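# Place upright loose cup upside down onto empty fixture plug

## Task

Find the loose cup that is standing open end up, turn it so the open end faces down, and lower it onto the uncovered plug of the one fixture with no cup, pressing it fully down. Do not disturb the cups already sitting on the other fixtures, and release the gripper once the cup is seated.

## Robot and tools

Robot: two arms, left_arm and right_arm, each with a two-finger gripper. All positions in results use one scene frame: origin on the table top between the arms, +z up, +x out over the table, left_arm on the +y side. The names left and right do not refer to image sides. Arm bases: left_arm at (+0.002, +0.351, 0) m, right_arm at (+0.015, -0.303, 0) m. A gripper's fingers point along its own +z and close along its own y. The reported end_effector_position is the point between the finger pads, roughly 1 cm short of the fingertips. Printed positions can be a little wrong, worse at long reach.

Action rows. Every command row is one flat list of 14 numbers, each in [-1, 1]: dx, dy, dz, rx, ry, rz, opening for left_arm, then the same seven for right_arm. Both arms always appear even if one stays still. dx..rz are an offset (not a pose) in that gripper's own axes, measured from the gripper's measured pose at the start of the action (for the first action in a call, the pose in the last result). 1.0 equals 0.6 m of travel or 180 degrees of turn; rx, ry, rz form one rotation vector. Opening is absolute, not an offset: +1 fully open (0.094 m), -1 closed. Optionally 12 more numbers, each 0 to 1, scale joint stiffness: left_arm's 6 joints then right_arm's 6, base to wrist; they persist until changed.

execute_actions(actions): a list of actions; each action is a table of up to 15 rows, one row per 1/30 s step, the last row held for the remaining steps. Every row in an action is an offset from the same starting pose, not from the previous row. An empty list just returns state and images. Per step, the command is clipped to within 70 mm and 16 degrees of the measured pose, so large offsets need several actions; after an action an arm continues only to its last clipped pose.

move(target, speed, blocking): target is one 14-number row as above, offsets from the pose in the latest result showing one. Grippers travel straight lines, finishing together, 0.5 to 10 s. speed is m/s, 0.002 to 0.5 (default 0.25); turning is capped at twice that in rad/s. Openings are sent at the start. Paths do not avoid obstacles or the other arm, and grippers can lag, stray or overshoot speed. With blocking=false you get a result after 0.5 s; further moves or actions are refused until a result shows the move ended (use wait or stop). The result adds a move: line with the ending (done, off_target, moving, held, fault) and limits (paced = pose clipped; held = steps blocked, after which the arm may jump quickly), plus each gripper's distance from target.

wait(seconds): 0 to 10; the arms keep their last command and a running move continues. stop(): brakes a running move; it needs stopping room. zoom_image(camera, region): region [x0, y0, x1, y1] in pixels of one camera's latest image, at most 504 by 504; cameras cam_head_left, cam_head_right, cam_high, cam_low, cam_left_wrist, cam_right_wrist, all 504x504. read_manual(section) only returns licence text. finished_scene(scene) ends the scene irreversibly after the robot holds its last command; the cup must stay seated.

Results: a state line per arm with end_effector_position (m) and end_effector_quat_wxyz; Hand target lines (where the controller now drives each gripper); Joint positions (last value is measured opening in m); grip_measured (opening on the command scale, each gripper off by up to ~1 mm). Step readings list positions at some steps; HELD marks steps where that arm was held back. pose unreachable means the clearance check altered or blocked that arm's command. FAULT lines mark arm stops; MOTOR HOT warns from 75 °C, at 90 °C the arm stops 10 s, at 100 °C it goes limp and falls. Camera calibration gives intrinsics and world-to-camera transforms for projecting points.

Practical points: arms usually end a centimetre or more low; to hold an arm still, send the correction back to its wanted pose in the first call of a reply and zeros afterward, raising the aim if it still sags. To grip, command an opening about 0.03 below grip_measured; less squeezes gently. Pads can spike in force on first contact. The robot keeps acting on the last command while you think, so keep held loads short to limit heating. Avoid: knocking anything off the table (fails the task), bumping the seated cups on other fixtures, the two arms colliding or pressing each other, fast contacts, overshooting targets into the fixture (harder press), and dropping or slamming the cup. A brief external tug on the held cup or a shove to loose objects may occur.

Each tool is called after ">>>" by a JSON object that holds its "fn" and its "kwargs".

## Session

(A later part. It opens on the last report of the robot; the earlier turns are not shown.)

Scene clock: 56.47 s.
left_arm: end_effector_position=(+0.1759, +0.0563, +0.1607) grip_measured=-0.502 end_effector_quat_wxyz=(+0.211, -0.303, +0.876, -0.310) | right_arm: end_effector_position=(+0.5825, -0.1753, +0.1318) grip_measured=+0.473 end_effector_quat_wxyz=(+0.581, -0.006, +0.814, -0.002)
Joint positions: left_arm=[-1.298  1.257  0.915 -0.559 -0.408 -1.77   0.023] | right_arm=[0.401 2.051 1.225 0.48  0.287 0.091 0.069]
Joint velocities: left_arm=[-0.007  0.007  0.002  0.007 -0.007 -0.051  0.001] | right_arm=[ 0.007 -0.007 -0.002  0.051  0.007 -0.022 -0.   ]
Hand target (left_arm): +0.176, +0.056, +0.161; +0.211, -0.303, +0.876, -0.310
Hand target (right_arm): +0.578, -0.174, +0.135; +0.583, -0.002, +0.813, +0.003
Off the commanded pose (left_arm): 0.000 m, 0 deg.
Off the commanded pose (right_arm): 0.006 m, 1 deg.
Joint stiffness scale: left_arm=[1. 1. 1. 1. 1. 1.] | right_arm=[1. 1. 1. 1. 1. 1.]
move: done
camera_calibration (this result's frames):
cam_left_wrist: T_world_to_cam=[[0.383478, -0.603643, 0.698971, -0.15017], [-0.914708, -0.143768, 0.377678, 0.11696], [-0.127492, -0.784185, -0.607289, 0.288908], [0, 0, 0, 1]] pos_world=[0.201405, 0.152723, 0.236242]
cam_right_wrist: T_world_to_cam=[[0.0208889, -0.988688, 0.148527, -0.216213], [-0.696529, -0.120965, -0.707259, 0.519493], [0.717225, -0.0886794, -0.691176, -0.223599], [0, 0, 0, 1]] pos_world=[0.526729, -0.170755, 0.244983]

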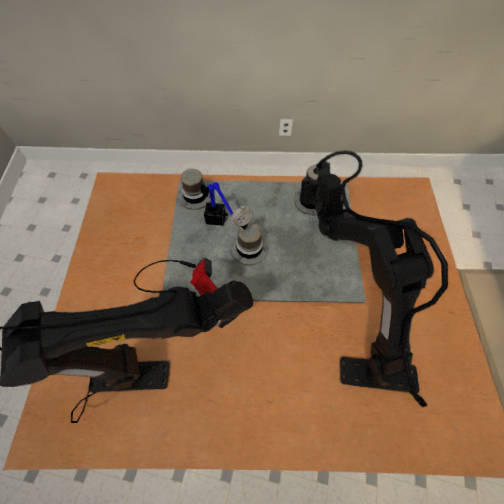

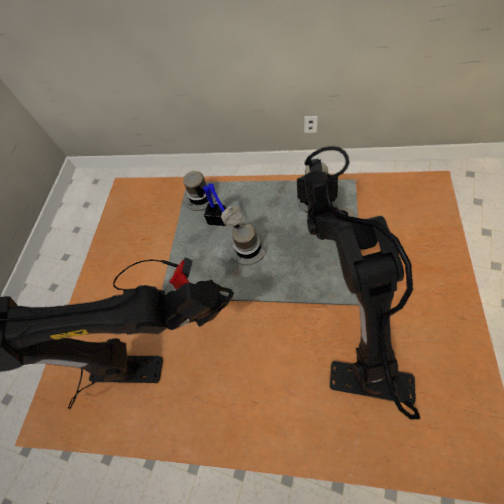

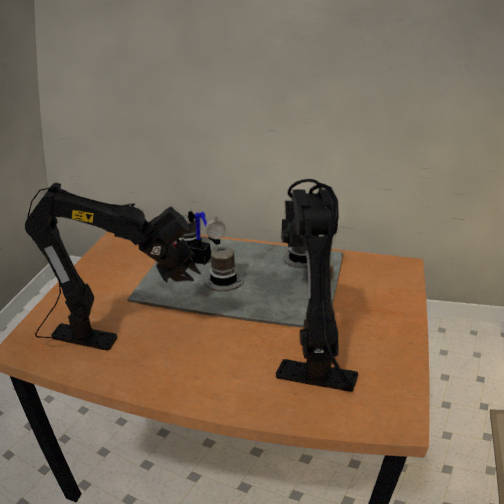

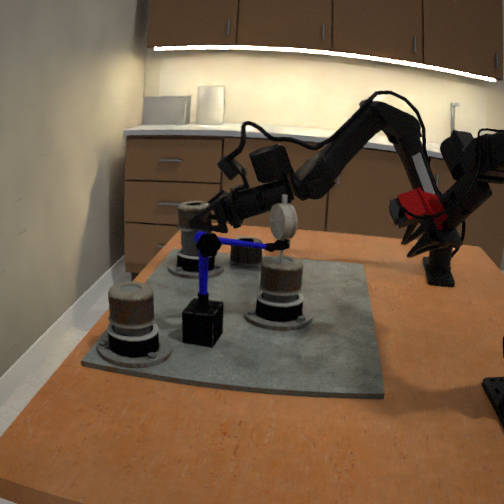

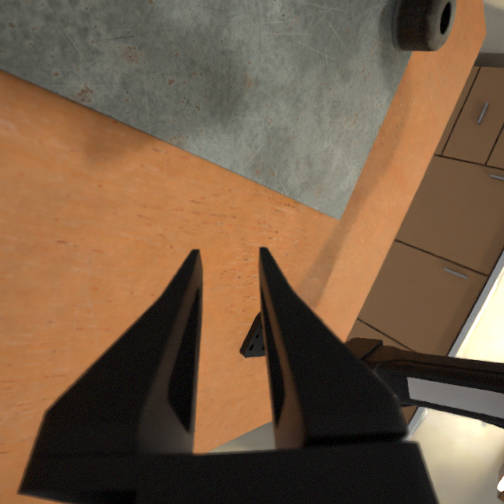

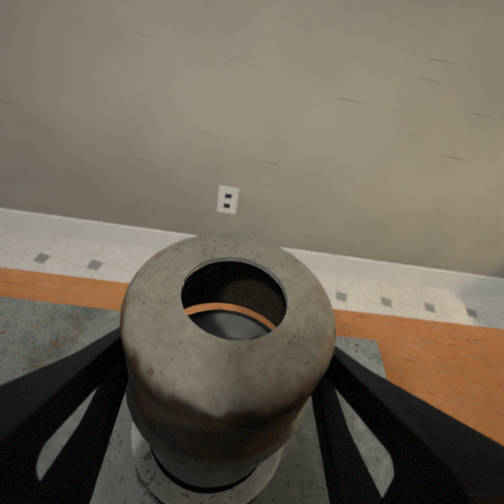

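>>> {"fn": "execute_actions", "kwargs": {"actions": [[[0,0,0,0,0,0,-0.5,-0.008,0,-0.022,0,-0.006,0,0.42]]]}}

>>> {"fn": "zoom_image", "kwargs": {"camera": "cam_low", "region": [140,160,280,290]}}

Scene clock: 57.47 s.
left_arm: end_effector_position=(+0.1759, +0.0563, +0.1607) grip_measured=-0.502 end_effector_quat_wxyz=(+0.211, -0.303, +0.876, -0.310) | right_arm: end_effector_position=(+0.5779, -0.1760, +0.1302) grip_measured=+0.473 end_effector_quat_wxyz=(+0.581, -0.006, +0.814, -0.000)
Joint positions: left_arm=[-1.298  1.257  0.915 -0.559 -0.408 -1.77   0.023] | right_arm=[0.401 2.039 1.2   0.494 0.282 0.092 0.069]
Joint velocities: left_arm=[-0.002  0.012 -0.037 -0.037 -0.022  0.037 -0.001] | right_arm=[ 0.002  0.002 -0.002  0.022 -0.022  0.022 -0.   ]
Hand target (left_arm): +0.176, +0.056, +0.161; +0.211, -0.303, +0.876, -0.310
Hand target (right_arm): +0.572, -0.175, +0.140; +0.589, -0.006, +0.808, -0.002
Off the commanded pose (left_arm): 0.000 m, 0 deg.
Off the commanded pose (right_arm): 0.012 m, 1 deg.
Joint stiffness scale: left_arm=[1. 1. 1. 1. 1. 1.] | right_arm=[1. 1. 1. 1. 1. 1.]
Step readings (end_effector_position):
0: left_arm (+0.1759, +0.0563, +0.1607) | right_arm (+0.5824, -0.1753, +0.1318)
1: left_arm (+0.1759, +0.0563, +0.1607) | right_arm (+0.5816, -0.1756, +0.1322)
2: left_arm (+0.1759, +0.0563, +0.1607) | right_arm (+0.5793, -0.1764, +0.1308)
4: left_arm (+0.1759, +0.0563, +0.1607) | right_arm (+0.5779, -0.1761, +0.1302)
8: left_arm (+0.1759, +0.0563, +0.1607) | right_arm (+0.5779, -0.1760, +0.1302)
15: end_effector_position above
camera_calibration (this result's frames):
cam_left_wrist: T_world_to_cam=[[0.383478, -0.603643, 0.698971, -0.15017], [-0.914708, -0.143768, 0.377678, 0.11696], [-0.127492, -0.784185, -0.607289, 0.288908], [0, 0, 0, 1]] pos_world=[0.201405, 0.152723, 0.236242]
cam_right_wrist: T_world_to_cam=[[0.0245438, -0.988948, 0.146214, -0.218416], [-0.696659, -0.121816, -0.706984, 0.514995], [0.716982, -0.0845093, -0.69195, -0.220533], [0, 0, 0, 1]] pos_world=[0.522255, -0.171905, 0.243431]

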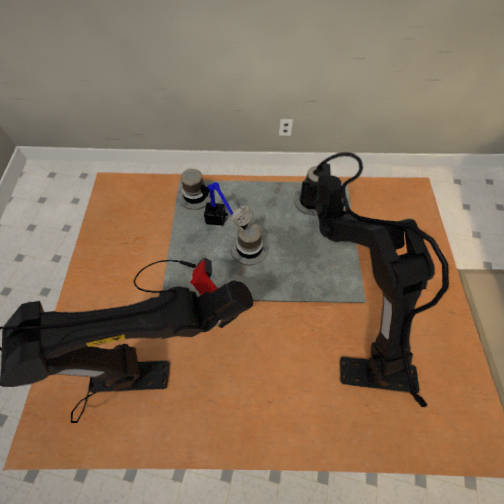

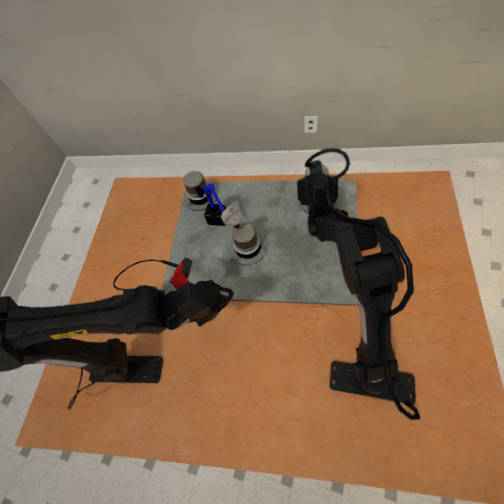

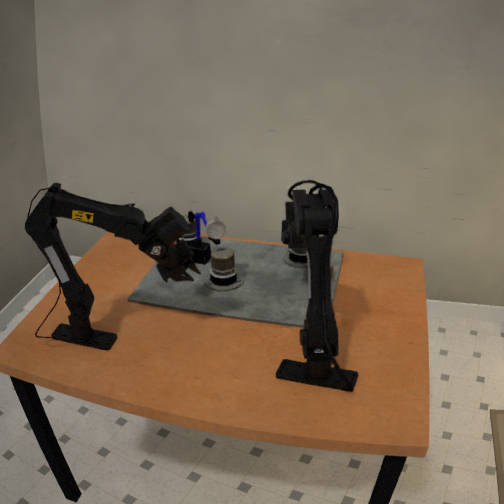

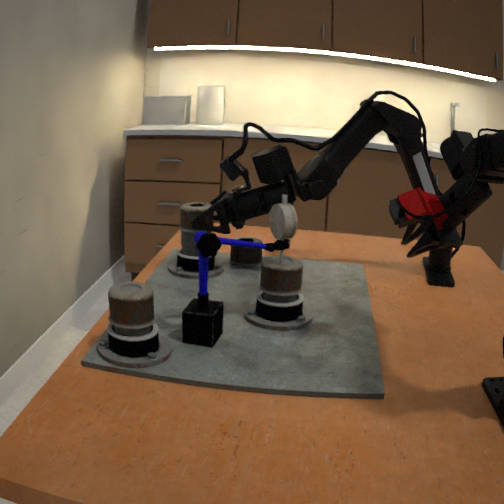

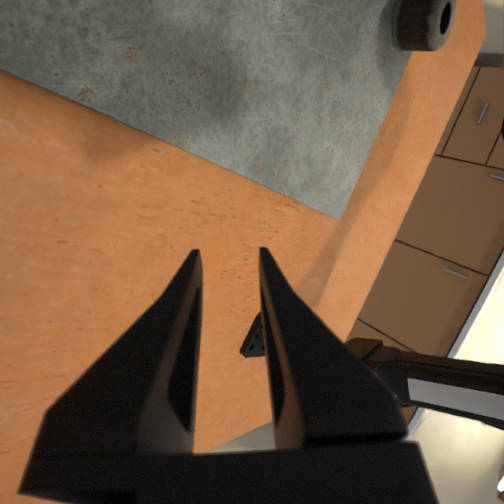

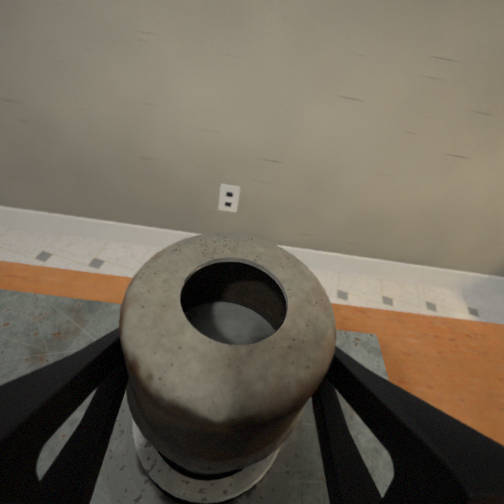

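Region (140, 160, 280, 290) of cam_low's 504x504 image, scaled by 3.600, with more detail than that image has; it fills the top 468 rows of this view, and the rest is white.

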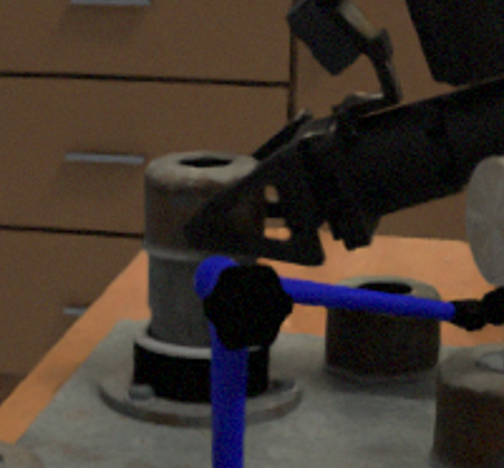

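>>> {"fn": "move", "kwargs": {"target": [0,0,0,0,0,0,-0.5,0.03,0,0.014,0,-0.015,0,0.42], "speed": 0.02}}

>>> {"fn": "zoom_image", "kwargs": {"camera": "cam_low", "region": [140,160,280,290]}}

Scene clock: 59.43 s.
left_arm: end_effector_position=(+0.1759, +0.0563, +0.1607) grip_measured=-0.502 end_effector_quat_wxyz=(+0.211, -0.303, +0.876, -0.310) | right_arm: end_effector_position=(+0.5787, -0.1756, +0.1044) grip_measured=+0.473 end_effector_quat_wxyz=(+0.585, -0.008, +0.811, -0.000)
Joint positions: left_arm=[-1.298  1.257  0.915 -0.559 -0.408 -1.77   0.023] | right_arm=[0.401 2.104 1.165 0.605 0.282 0.086 0.069]
Joint velocities: left_arm=[-0.017 -0.012 -0.012  0.007  0.007  0.007 -0.   ] | right_arm=[-0.022  0.002 -0.027  0.037 -0.007  0.095  0.001]
Hand target (left_arm): +0.176, +0.056, +0.161; +0.211, -0.303, +0.876, -0.310
Hand target (right_arm): +0.580, -0.176, +0.111; +0.600, -0.006, +0.800, +0.001
Off the commanded pose (left_arm): 0.000 m, 0 deg.
Off the commanded pose (right_arm): 0.006 m, 2 deg.
Joint stiffness scale: left_arm=[1. 1. 1. 1. 1. 1.] | right_arm=[1. 1. 1. 1. 1. 1.]
move: done
camera_calibration (this result's frames):
cam_left_wrist: T_world_to_cam=[[0.383478, -0.603643, 0.698971, -0.15017], [-0.914708, -0.143768, 0.377678, 0.11696], [-0.127492, -0.784185, -0.607289, 0.288908], [0, 0, 0, 1]] pos_world=[0.201405, 0.152723, 0.236242]
cam_right_wrist: T_world_to_cam=[[0.0255176, -0.988614, 0.148295, -0.215015], [-0.688872, -0.124889, -0.714043, 0.49297], [0.724434, -0.0839355, -0.684216, -0.24392], [0, 0, 0, 1]] pos_world=[0.521783, -0.171474, 0.216994]

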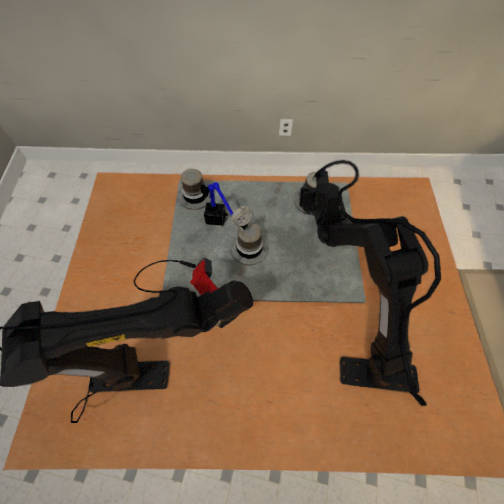

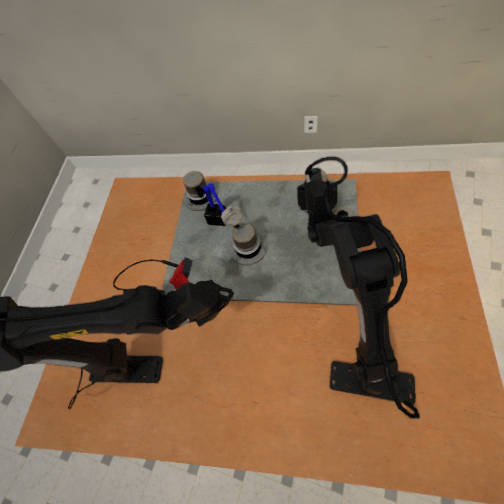

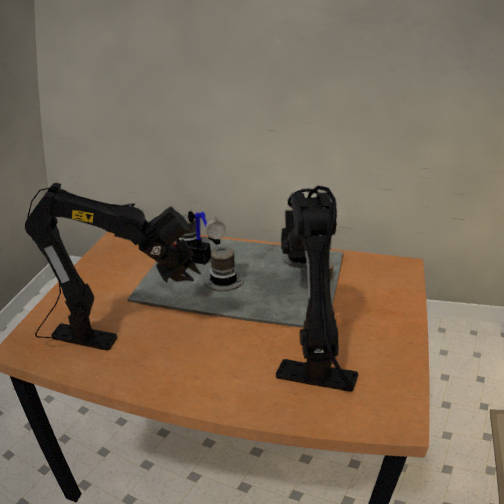

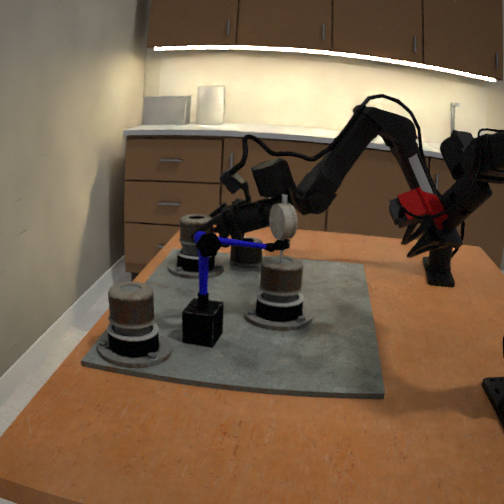

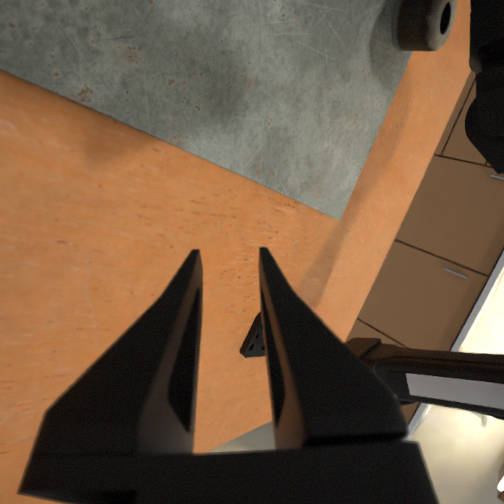

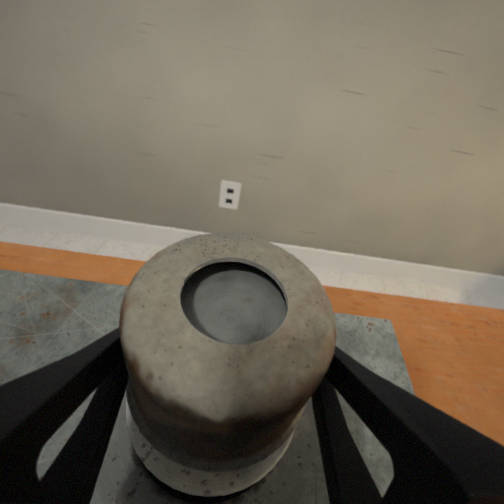

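Region (140, 160, 280, 290) of cam_low's 504x504 image, scaled by 3.600, with more detail than that image has; it fills the top 468 rows of this view, and the rest is white.

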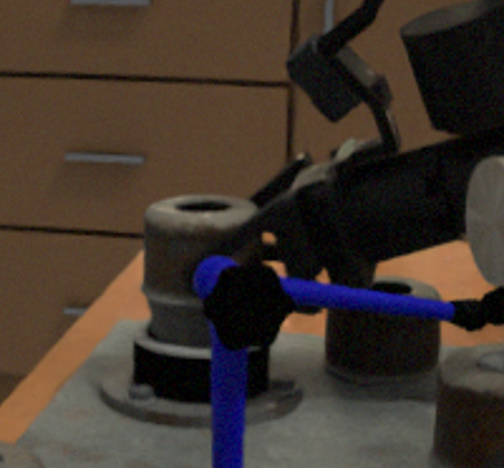

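>>> {"fn": "move", "kwargs": {"target": [0,0,0,0,0,0,-0.5,0.035,0,0.012,0,-0.005,0,0.42], "speed": 0.02}}

>>> {"fn": "execute_actions", "kwargs": {"actions": [[[0,0,0,0,0,0,-0.5,-0.02,0,0,0,-0.015,0,0.85]]]}}

>>> {"fn": "move", "kwargs": {"target": [0,0,0,0,0,0,-0.5,-0.08,0,-0.14,0,-0.02,0,0.85], "speed": 0.12}}

>>> {"fn": "zoom_image", "kwargs": {"camera": "cam_low", "region": [140,160,280,290]}}

Scene clock: 61.70 s.
left_arm: end_effector_position=(+0.1759, +0.0563, +0.1607) grip_measured=-0.502 end_effector_quat_wxyz=(+0.211, -0.303, +0.876, -0.310) | right_arm: end_effector_position=(+0.5791, -0.1757, +0.0928) grip_measured=+0.473 end_effector_quat_wxyz=(+0.593, -0.007, +0.805, +0.001)
Joint positions: left_arm=[-1.298  1.257  0.915 -0.559 -0.408 -1.77   0.023] | right_arm=[0.401 2.143 1.145 0.685 0.283 0.082 0.069]
Joint velocities: left_arm=[-0.002  0.012  0.002 -0.066  0.007  0.037  0.001] | right_arm=[ 0.002 -0.002 -0.022  0.037 -0.066  0.037  0.   ]
Hand target (left_arm): +0.176, +0.056, +0.161; +0.211, -0.303, +0.876, -0.310
Hand target (right_arm): +0.579, -0.176, +0.082; +0.591, -0.008, +0.806, +0.000
Off the commanded pose (left_arm): 0.000 m, 0 deg.
Off the commanded pose (right_arm): 0.011 m, 0 deg.
Joint stiffness scale: left_arm=[1. 1. 1. 1. 1. 1.] | right_arm=[1. 1. 1. 1. 1. 1.]
move: off_target (right_arm)
camera_calibration (this result's frames):
cam_left_wrist: T_world_to_cam=[[0.383478, -0.603643, 0.698971, -0.15017], [-0.914708, -0.143768, 0.377678, 0.11696], [-0.127492, -0.784185, -0.607289, 0.288908], [0, 0, 0, 1]] pos_world=[0.201405, 0.152723, 0.236242]
cam_right_wrist: T_world_to_cam=[[0.0226857, -0.98892, 0.146705, -0.211635], [-0.674052, -0.123503, -0.728286, 0.477959], [0.738335, -0.0823653, -0.669386, -0.261343], [0, 0, 0, 1]] pos_world=[0.51993, -0.171786, 0.2042]

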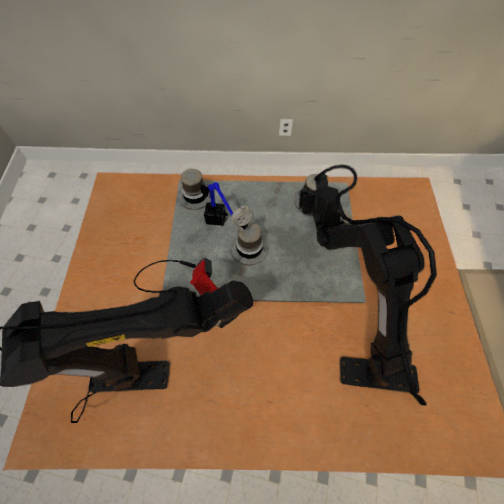

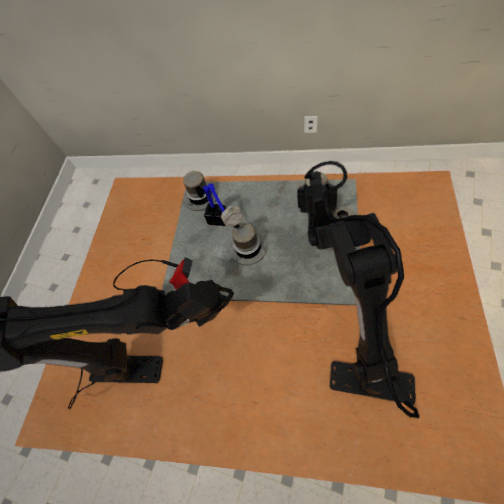

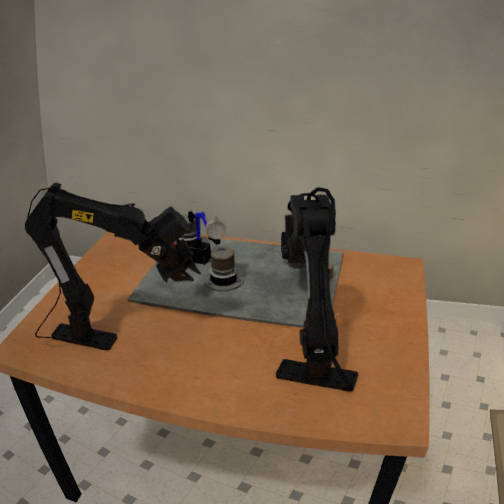

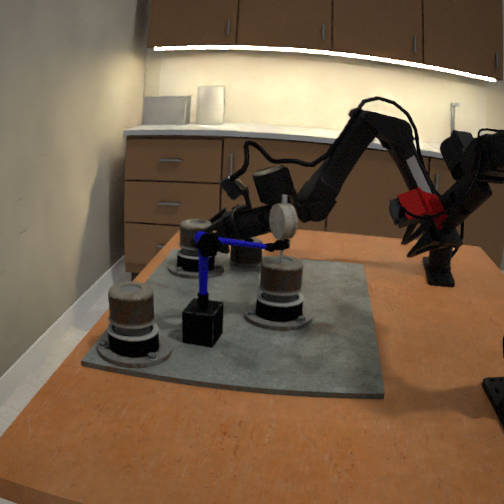

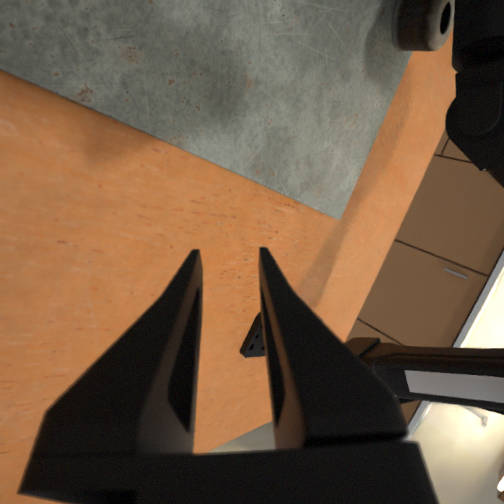

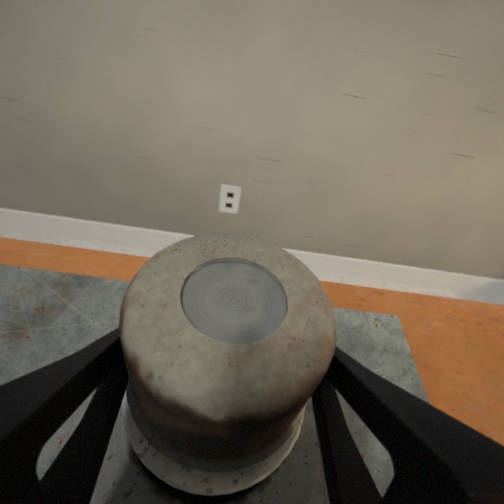

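Scene clock: 62.20 s.
left_arm: end_effector_position=(+0.1759, +0.0563, +0.1607) grip_measured=-0.502 end_effector_quat_wxyz=(+0.211, -0.303, +0.876, -0.310) | right_arm: end_effector_position=(+0.5818, -0.1749, +0.1021) grip_measured=+0.847 end_effector_quat_wxyz=(+0.609, -0.006, +0.793, +0.003)
Joint positions: left_arm=[-1.298  1.257  0.915 -0.559 -0.408 -1.77   0.023] | right_arm=[0.401 2.143 1.145 0.726 0.283 0.075 0.087]
Joint velocities: left_arm=[-0.012  0.002  0.002 -0.022 -0.095 -0.051  0.001] | right_arm=[ 0.002  0.007 -0.007 -0.081  0.051 -0.051  0.001]
Hand target (left_arm): +0.176, +0.056, +0.161; +0.211, -0.303, +0.876, -0.310
Hand target (right_arm): +0.583, -0.175, +0.104; +0.612, -0.007, +0.791, +0.001
Off the commanded pose (left_arm): 0.000 m, 0 deg.
Off the commanded pose (right_arm): 0.002 m, 1 deg.
Joint stiffness scale: left_arm=[1. 1. 1. 1. 1. 1.] | right_arm=[1. 1. 1. 1. 1. 1.]
Step readings (end_effector_position):
0: left_arm (+0.1759, +0.0563, +0.1607) | right_arm (+0.5791, -0.1757, +0.0928)
1: left_arm (+0.1759, +0.0563, +0.1607) | right_arm (+0.5793, -0.1757, +0.0935)
2: left_arm (+0.1759, +0.0563, +0.1607) | right_arm (+0.5797, -0.1755, +0.0948)
4: left_arm (+0.1759, +0.0563, +0.1607) | right_arm (+0.5806, -0.1753, +0.0978)
8: left_arm (+0.1759, +0.0563, +0.1607) | right_arm (+0.5814, -0.1750, +0.1007)
15: end_effector_position above
camera_calibration (this result's frames):
cam_left_wrist: T_world_to_cam=[[0.383478, -0.603643, 0.698971, -0.15017], [-0.914708, -0.143768, 0.377678, 0.11696], [-0.127492, -0.784185, -0.607289, 0.288908], [0, 0, 0, 1]] pos_world=[0.201405, 0.152723, 0.236242]
cam_right_wrist: T_world_to_cam=[[0.018527, -0.989738, 0.141691, -0.209503], [-0.645214, -0.120092, -0.754504, 0.473182], [0.763777, -0.077442, -0.640818, -0.273866], [0, 0, 0, 1]] pos_world=[0.518358, -0.171736, 0.211204]

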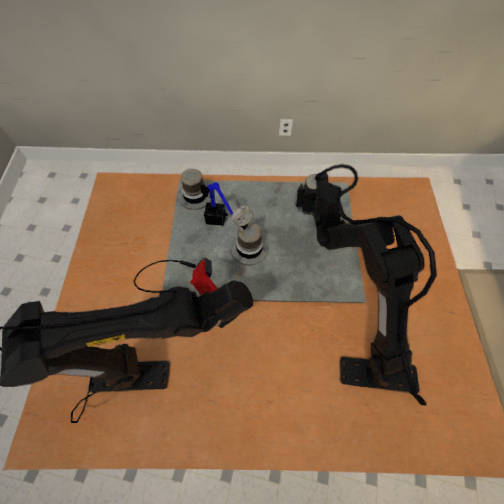

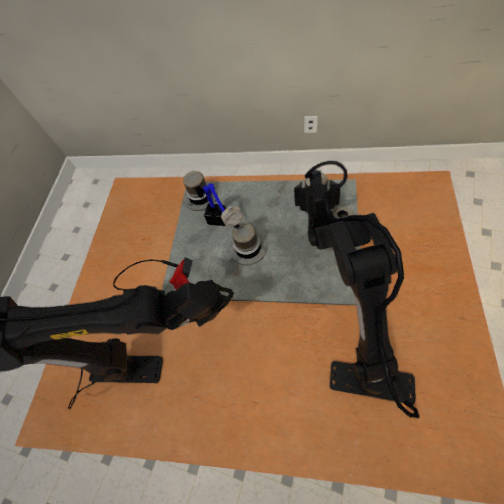

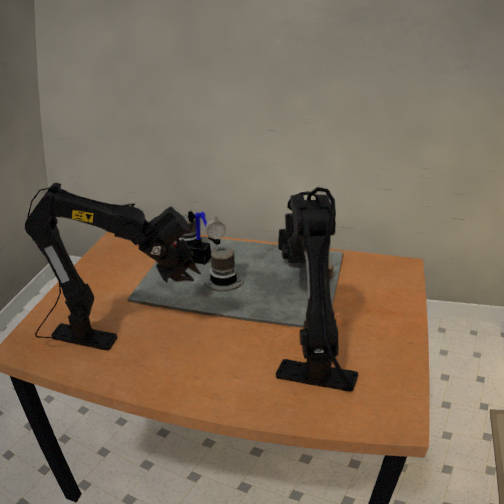

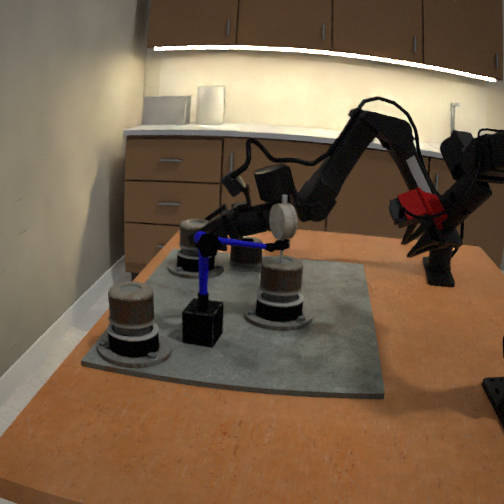

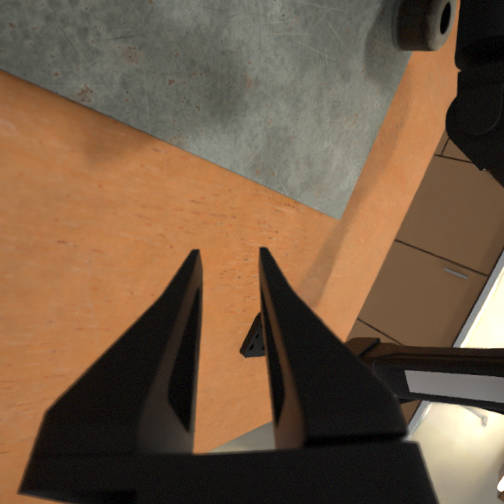

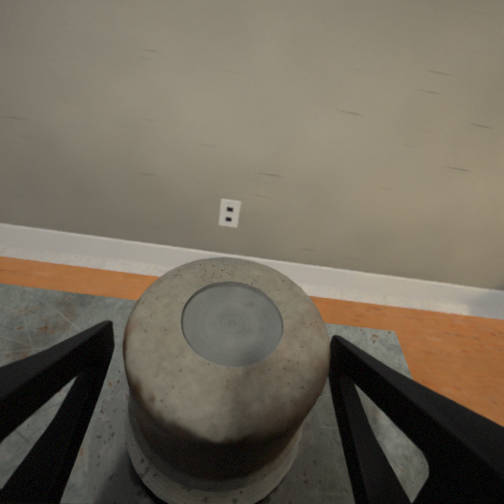

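Scene clock: 63.37 s.
left_arm: end_effector_position=(+0.1759, +0.0563, +0.1607) grip_measured=-0.502 end_effector_quat_wxyz=(+0.211, -0.303, +0.876, -0.310) | right_arm: end_effector_position=(+0.5205, -0.1770, +0.1772) grip_measured=+0.847 end_effector_quat_wxyz=(+0.645, -0.000, +0.764, +0.010)
Joint positions: left_arm=[-1.298  1.257  0.915 -0.559 -0.408 -1.77   0.023] | right_arm=[0.449 1.814 0.912 0.722 0.334 0.075 0.087]
Joint velocities: left_arm=[-0.002 -0.007  0.002 -0.095 -0.022  0.066 -0.001] | right_arm=[ 0.002 -0.007  0.007 -0.051  0.007  0.007  0.   ]
Hand target (left_arm): +0.176, +0.056, +0.161; +0.211, -0.303, +0.876, -0.310
Hand target (right_arm): +0.513, -0.176, +0.170; +0.634, -0.006, +0.774, +0.004
Off the commanded pose (left_arm): 0.000 m, 0 deg.
Off the commanded pose (right_arm): 0.010 m, 2 deg.
Joint stiffness scale: left_arm=[1. 1. 1. 1. 1. 1.] | right_arm=[1. 1. 1. 1. 1. 1.]
move: done
camera_calibration (this result's frames):
cam_left_wrist: T_world_to_cam=[[0.383478, -0.603643, 0.698971, -0.15017], [-0.914708, -0.143768, 0.377678, 0.11696], [-0.127492, -0.784185, -0.607289, 0.288908], [0, 0, 0, 1]] pos_world=[0.201405, 0.152723, 0.236242]
cam_right_wrist: T_world_to_cam=[[0.00536147, -0.992319, 0.123589, -0.21147], [-0.573723, -0.104279, -0.812384, 0.46586], [0.819032, -0.0665501, -0.569875, -0.218518], [0, 0, 0, 1]] pos_world=[0.447382, -0.175809, 0.280065]

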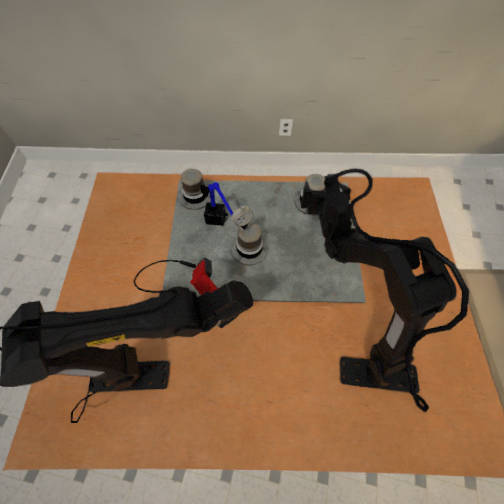

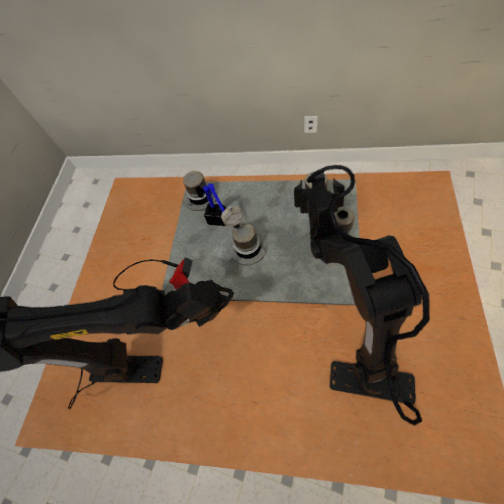

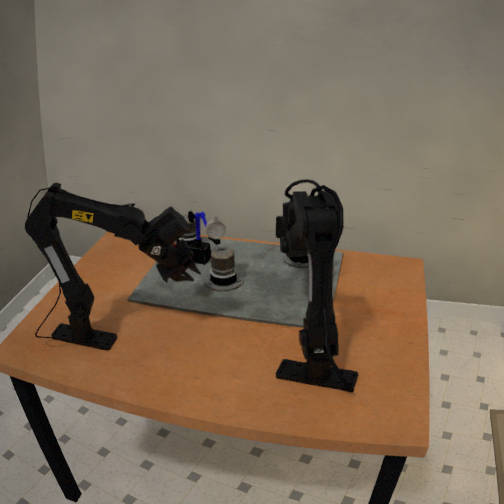

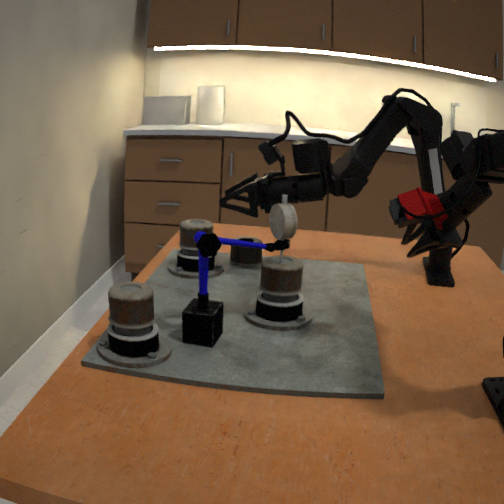

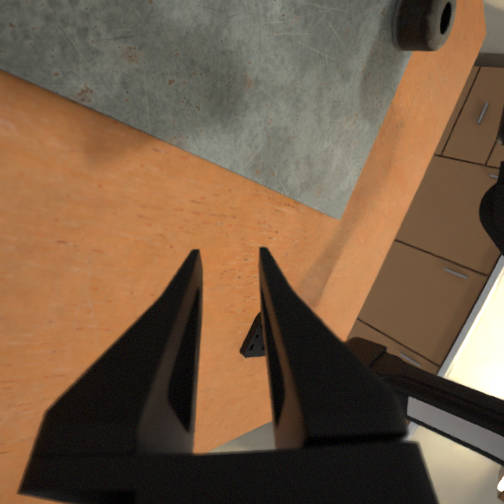

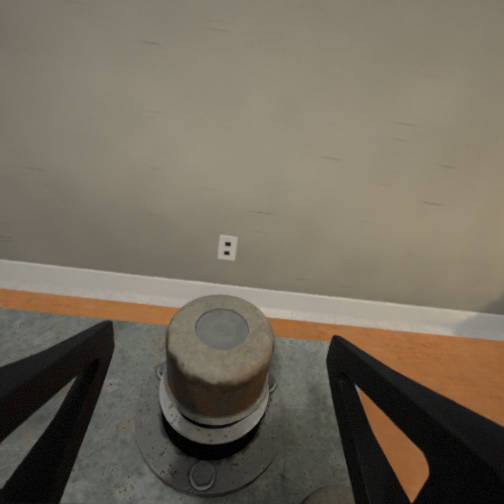

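Region (140, 160, 280, 290) of cam_low's 504x504 image, scaled by 3.600, with more detail than that image has; it fills the top 468 rows of this view, and the rest is white.

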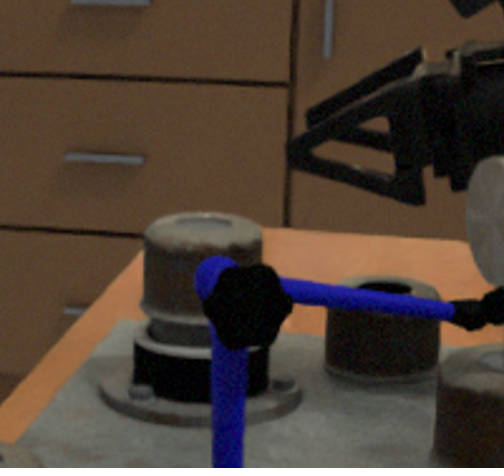

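>>> {"fn": "finished_scene", "kwargs": {"scene": 1}}

The scene is finished: the task was done.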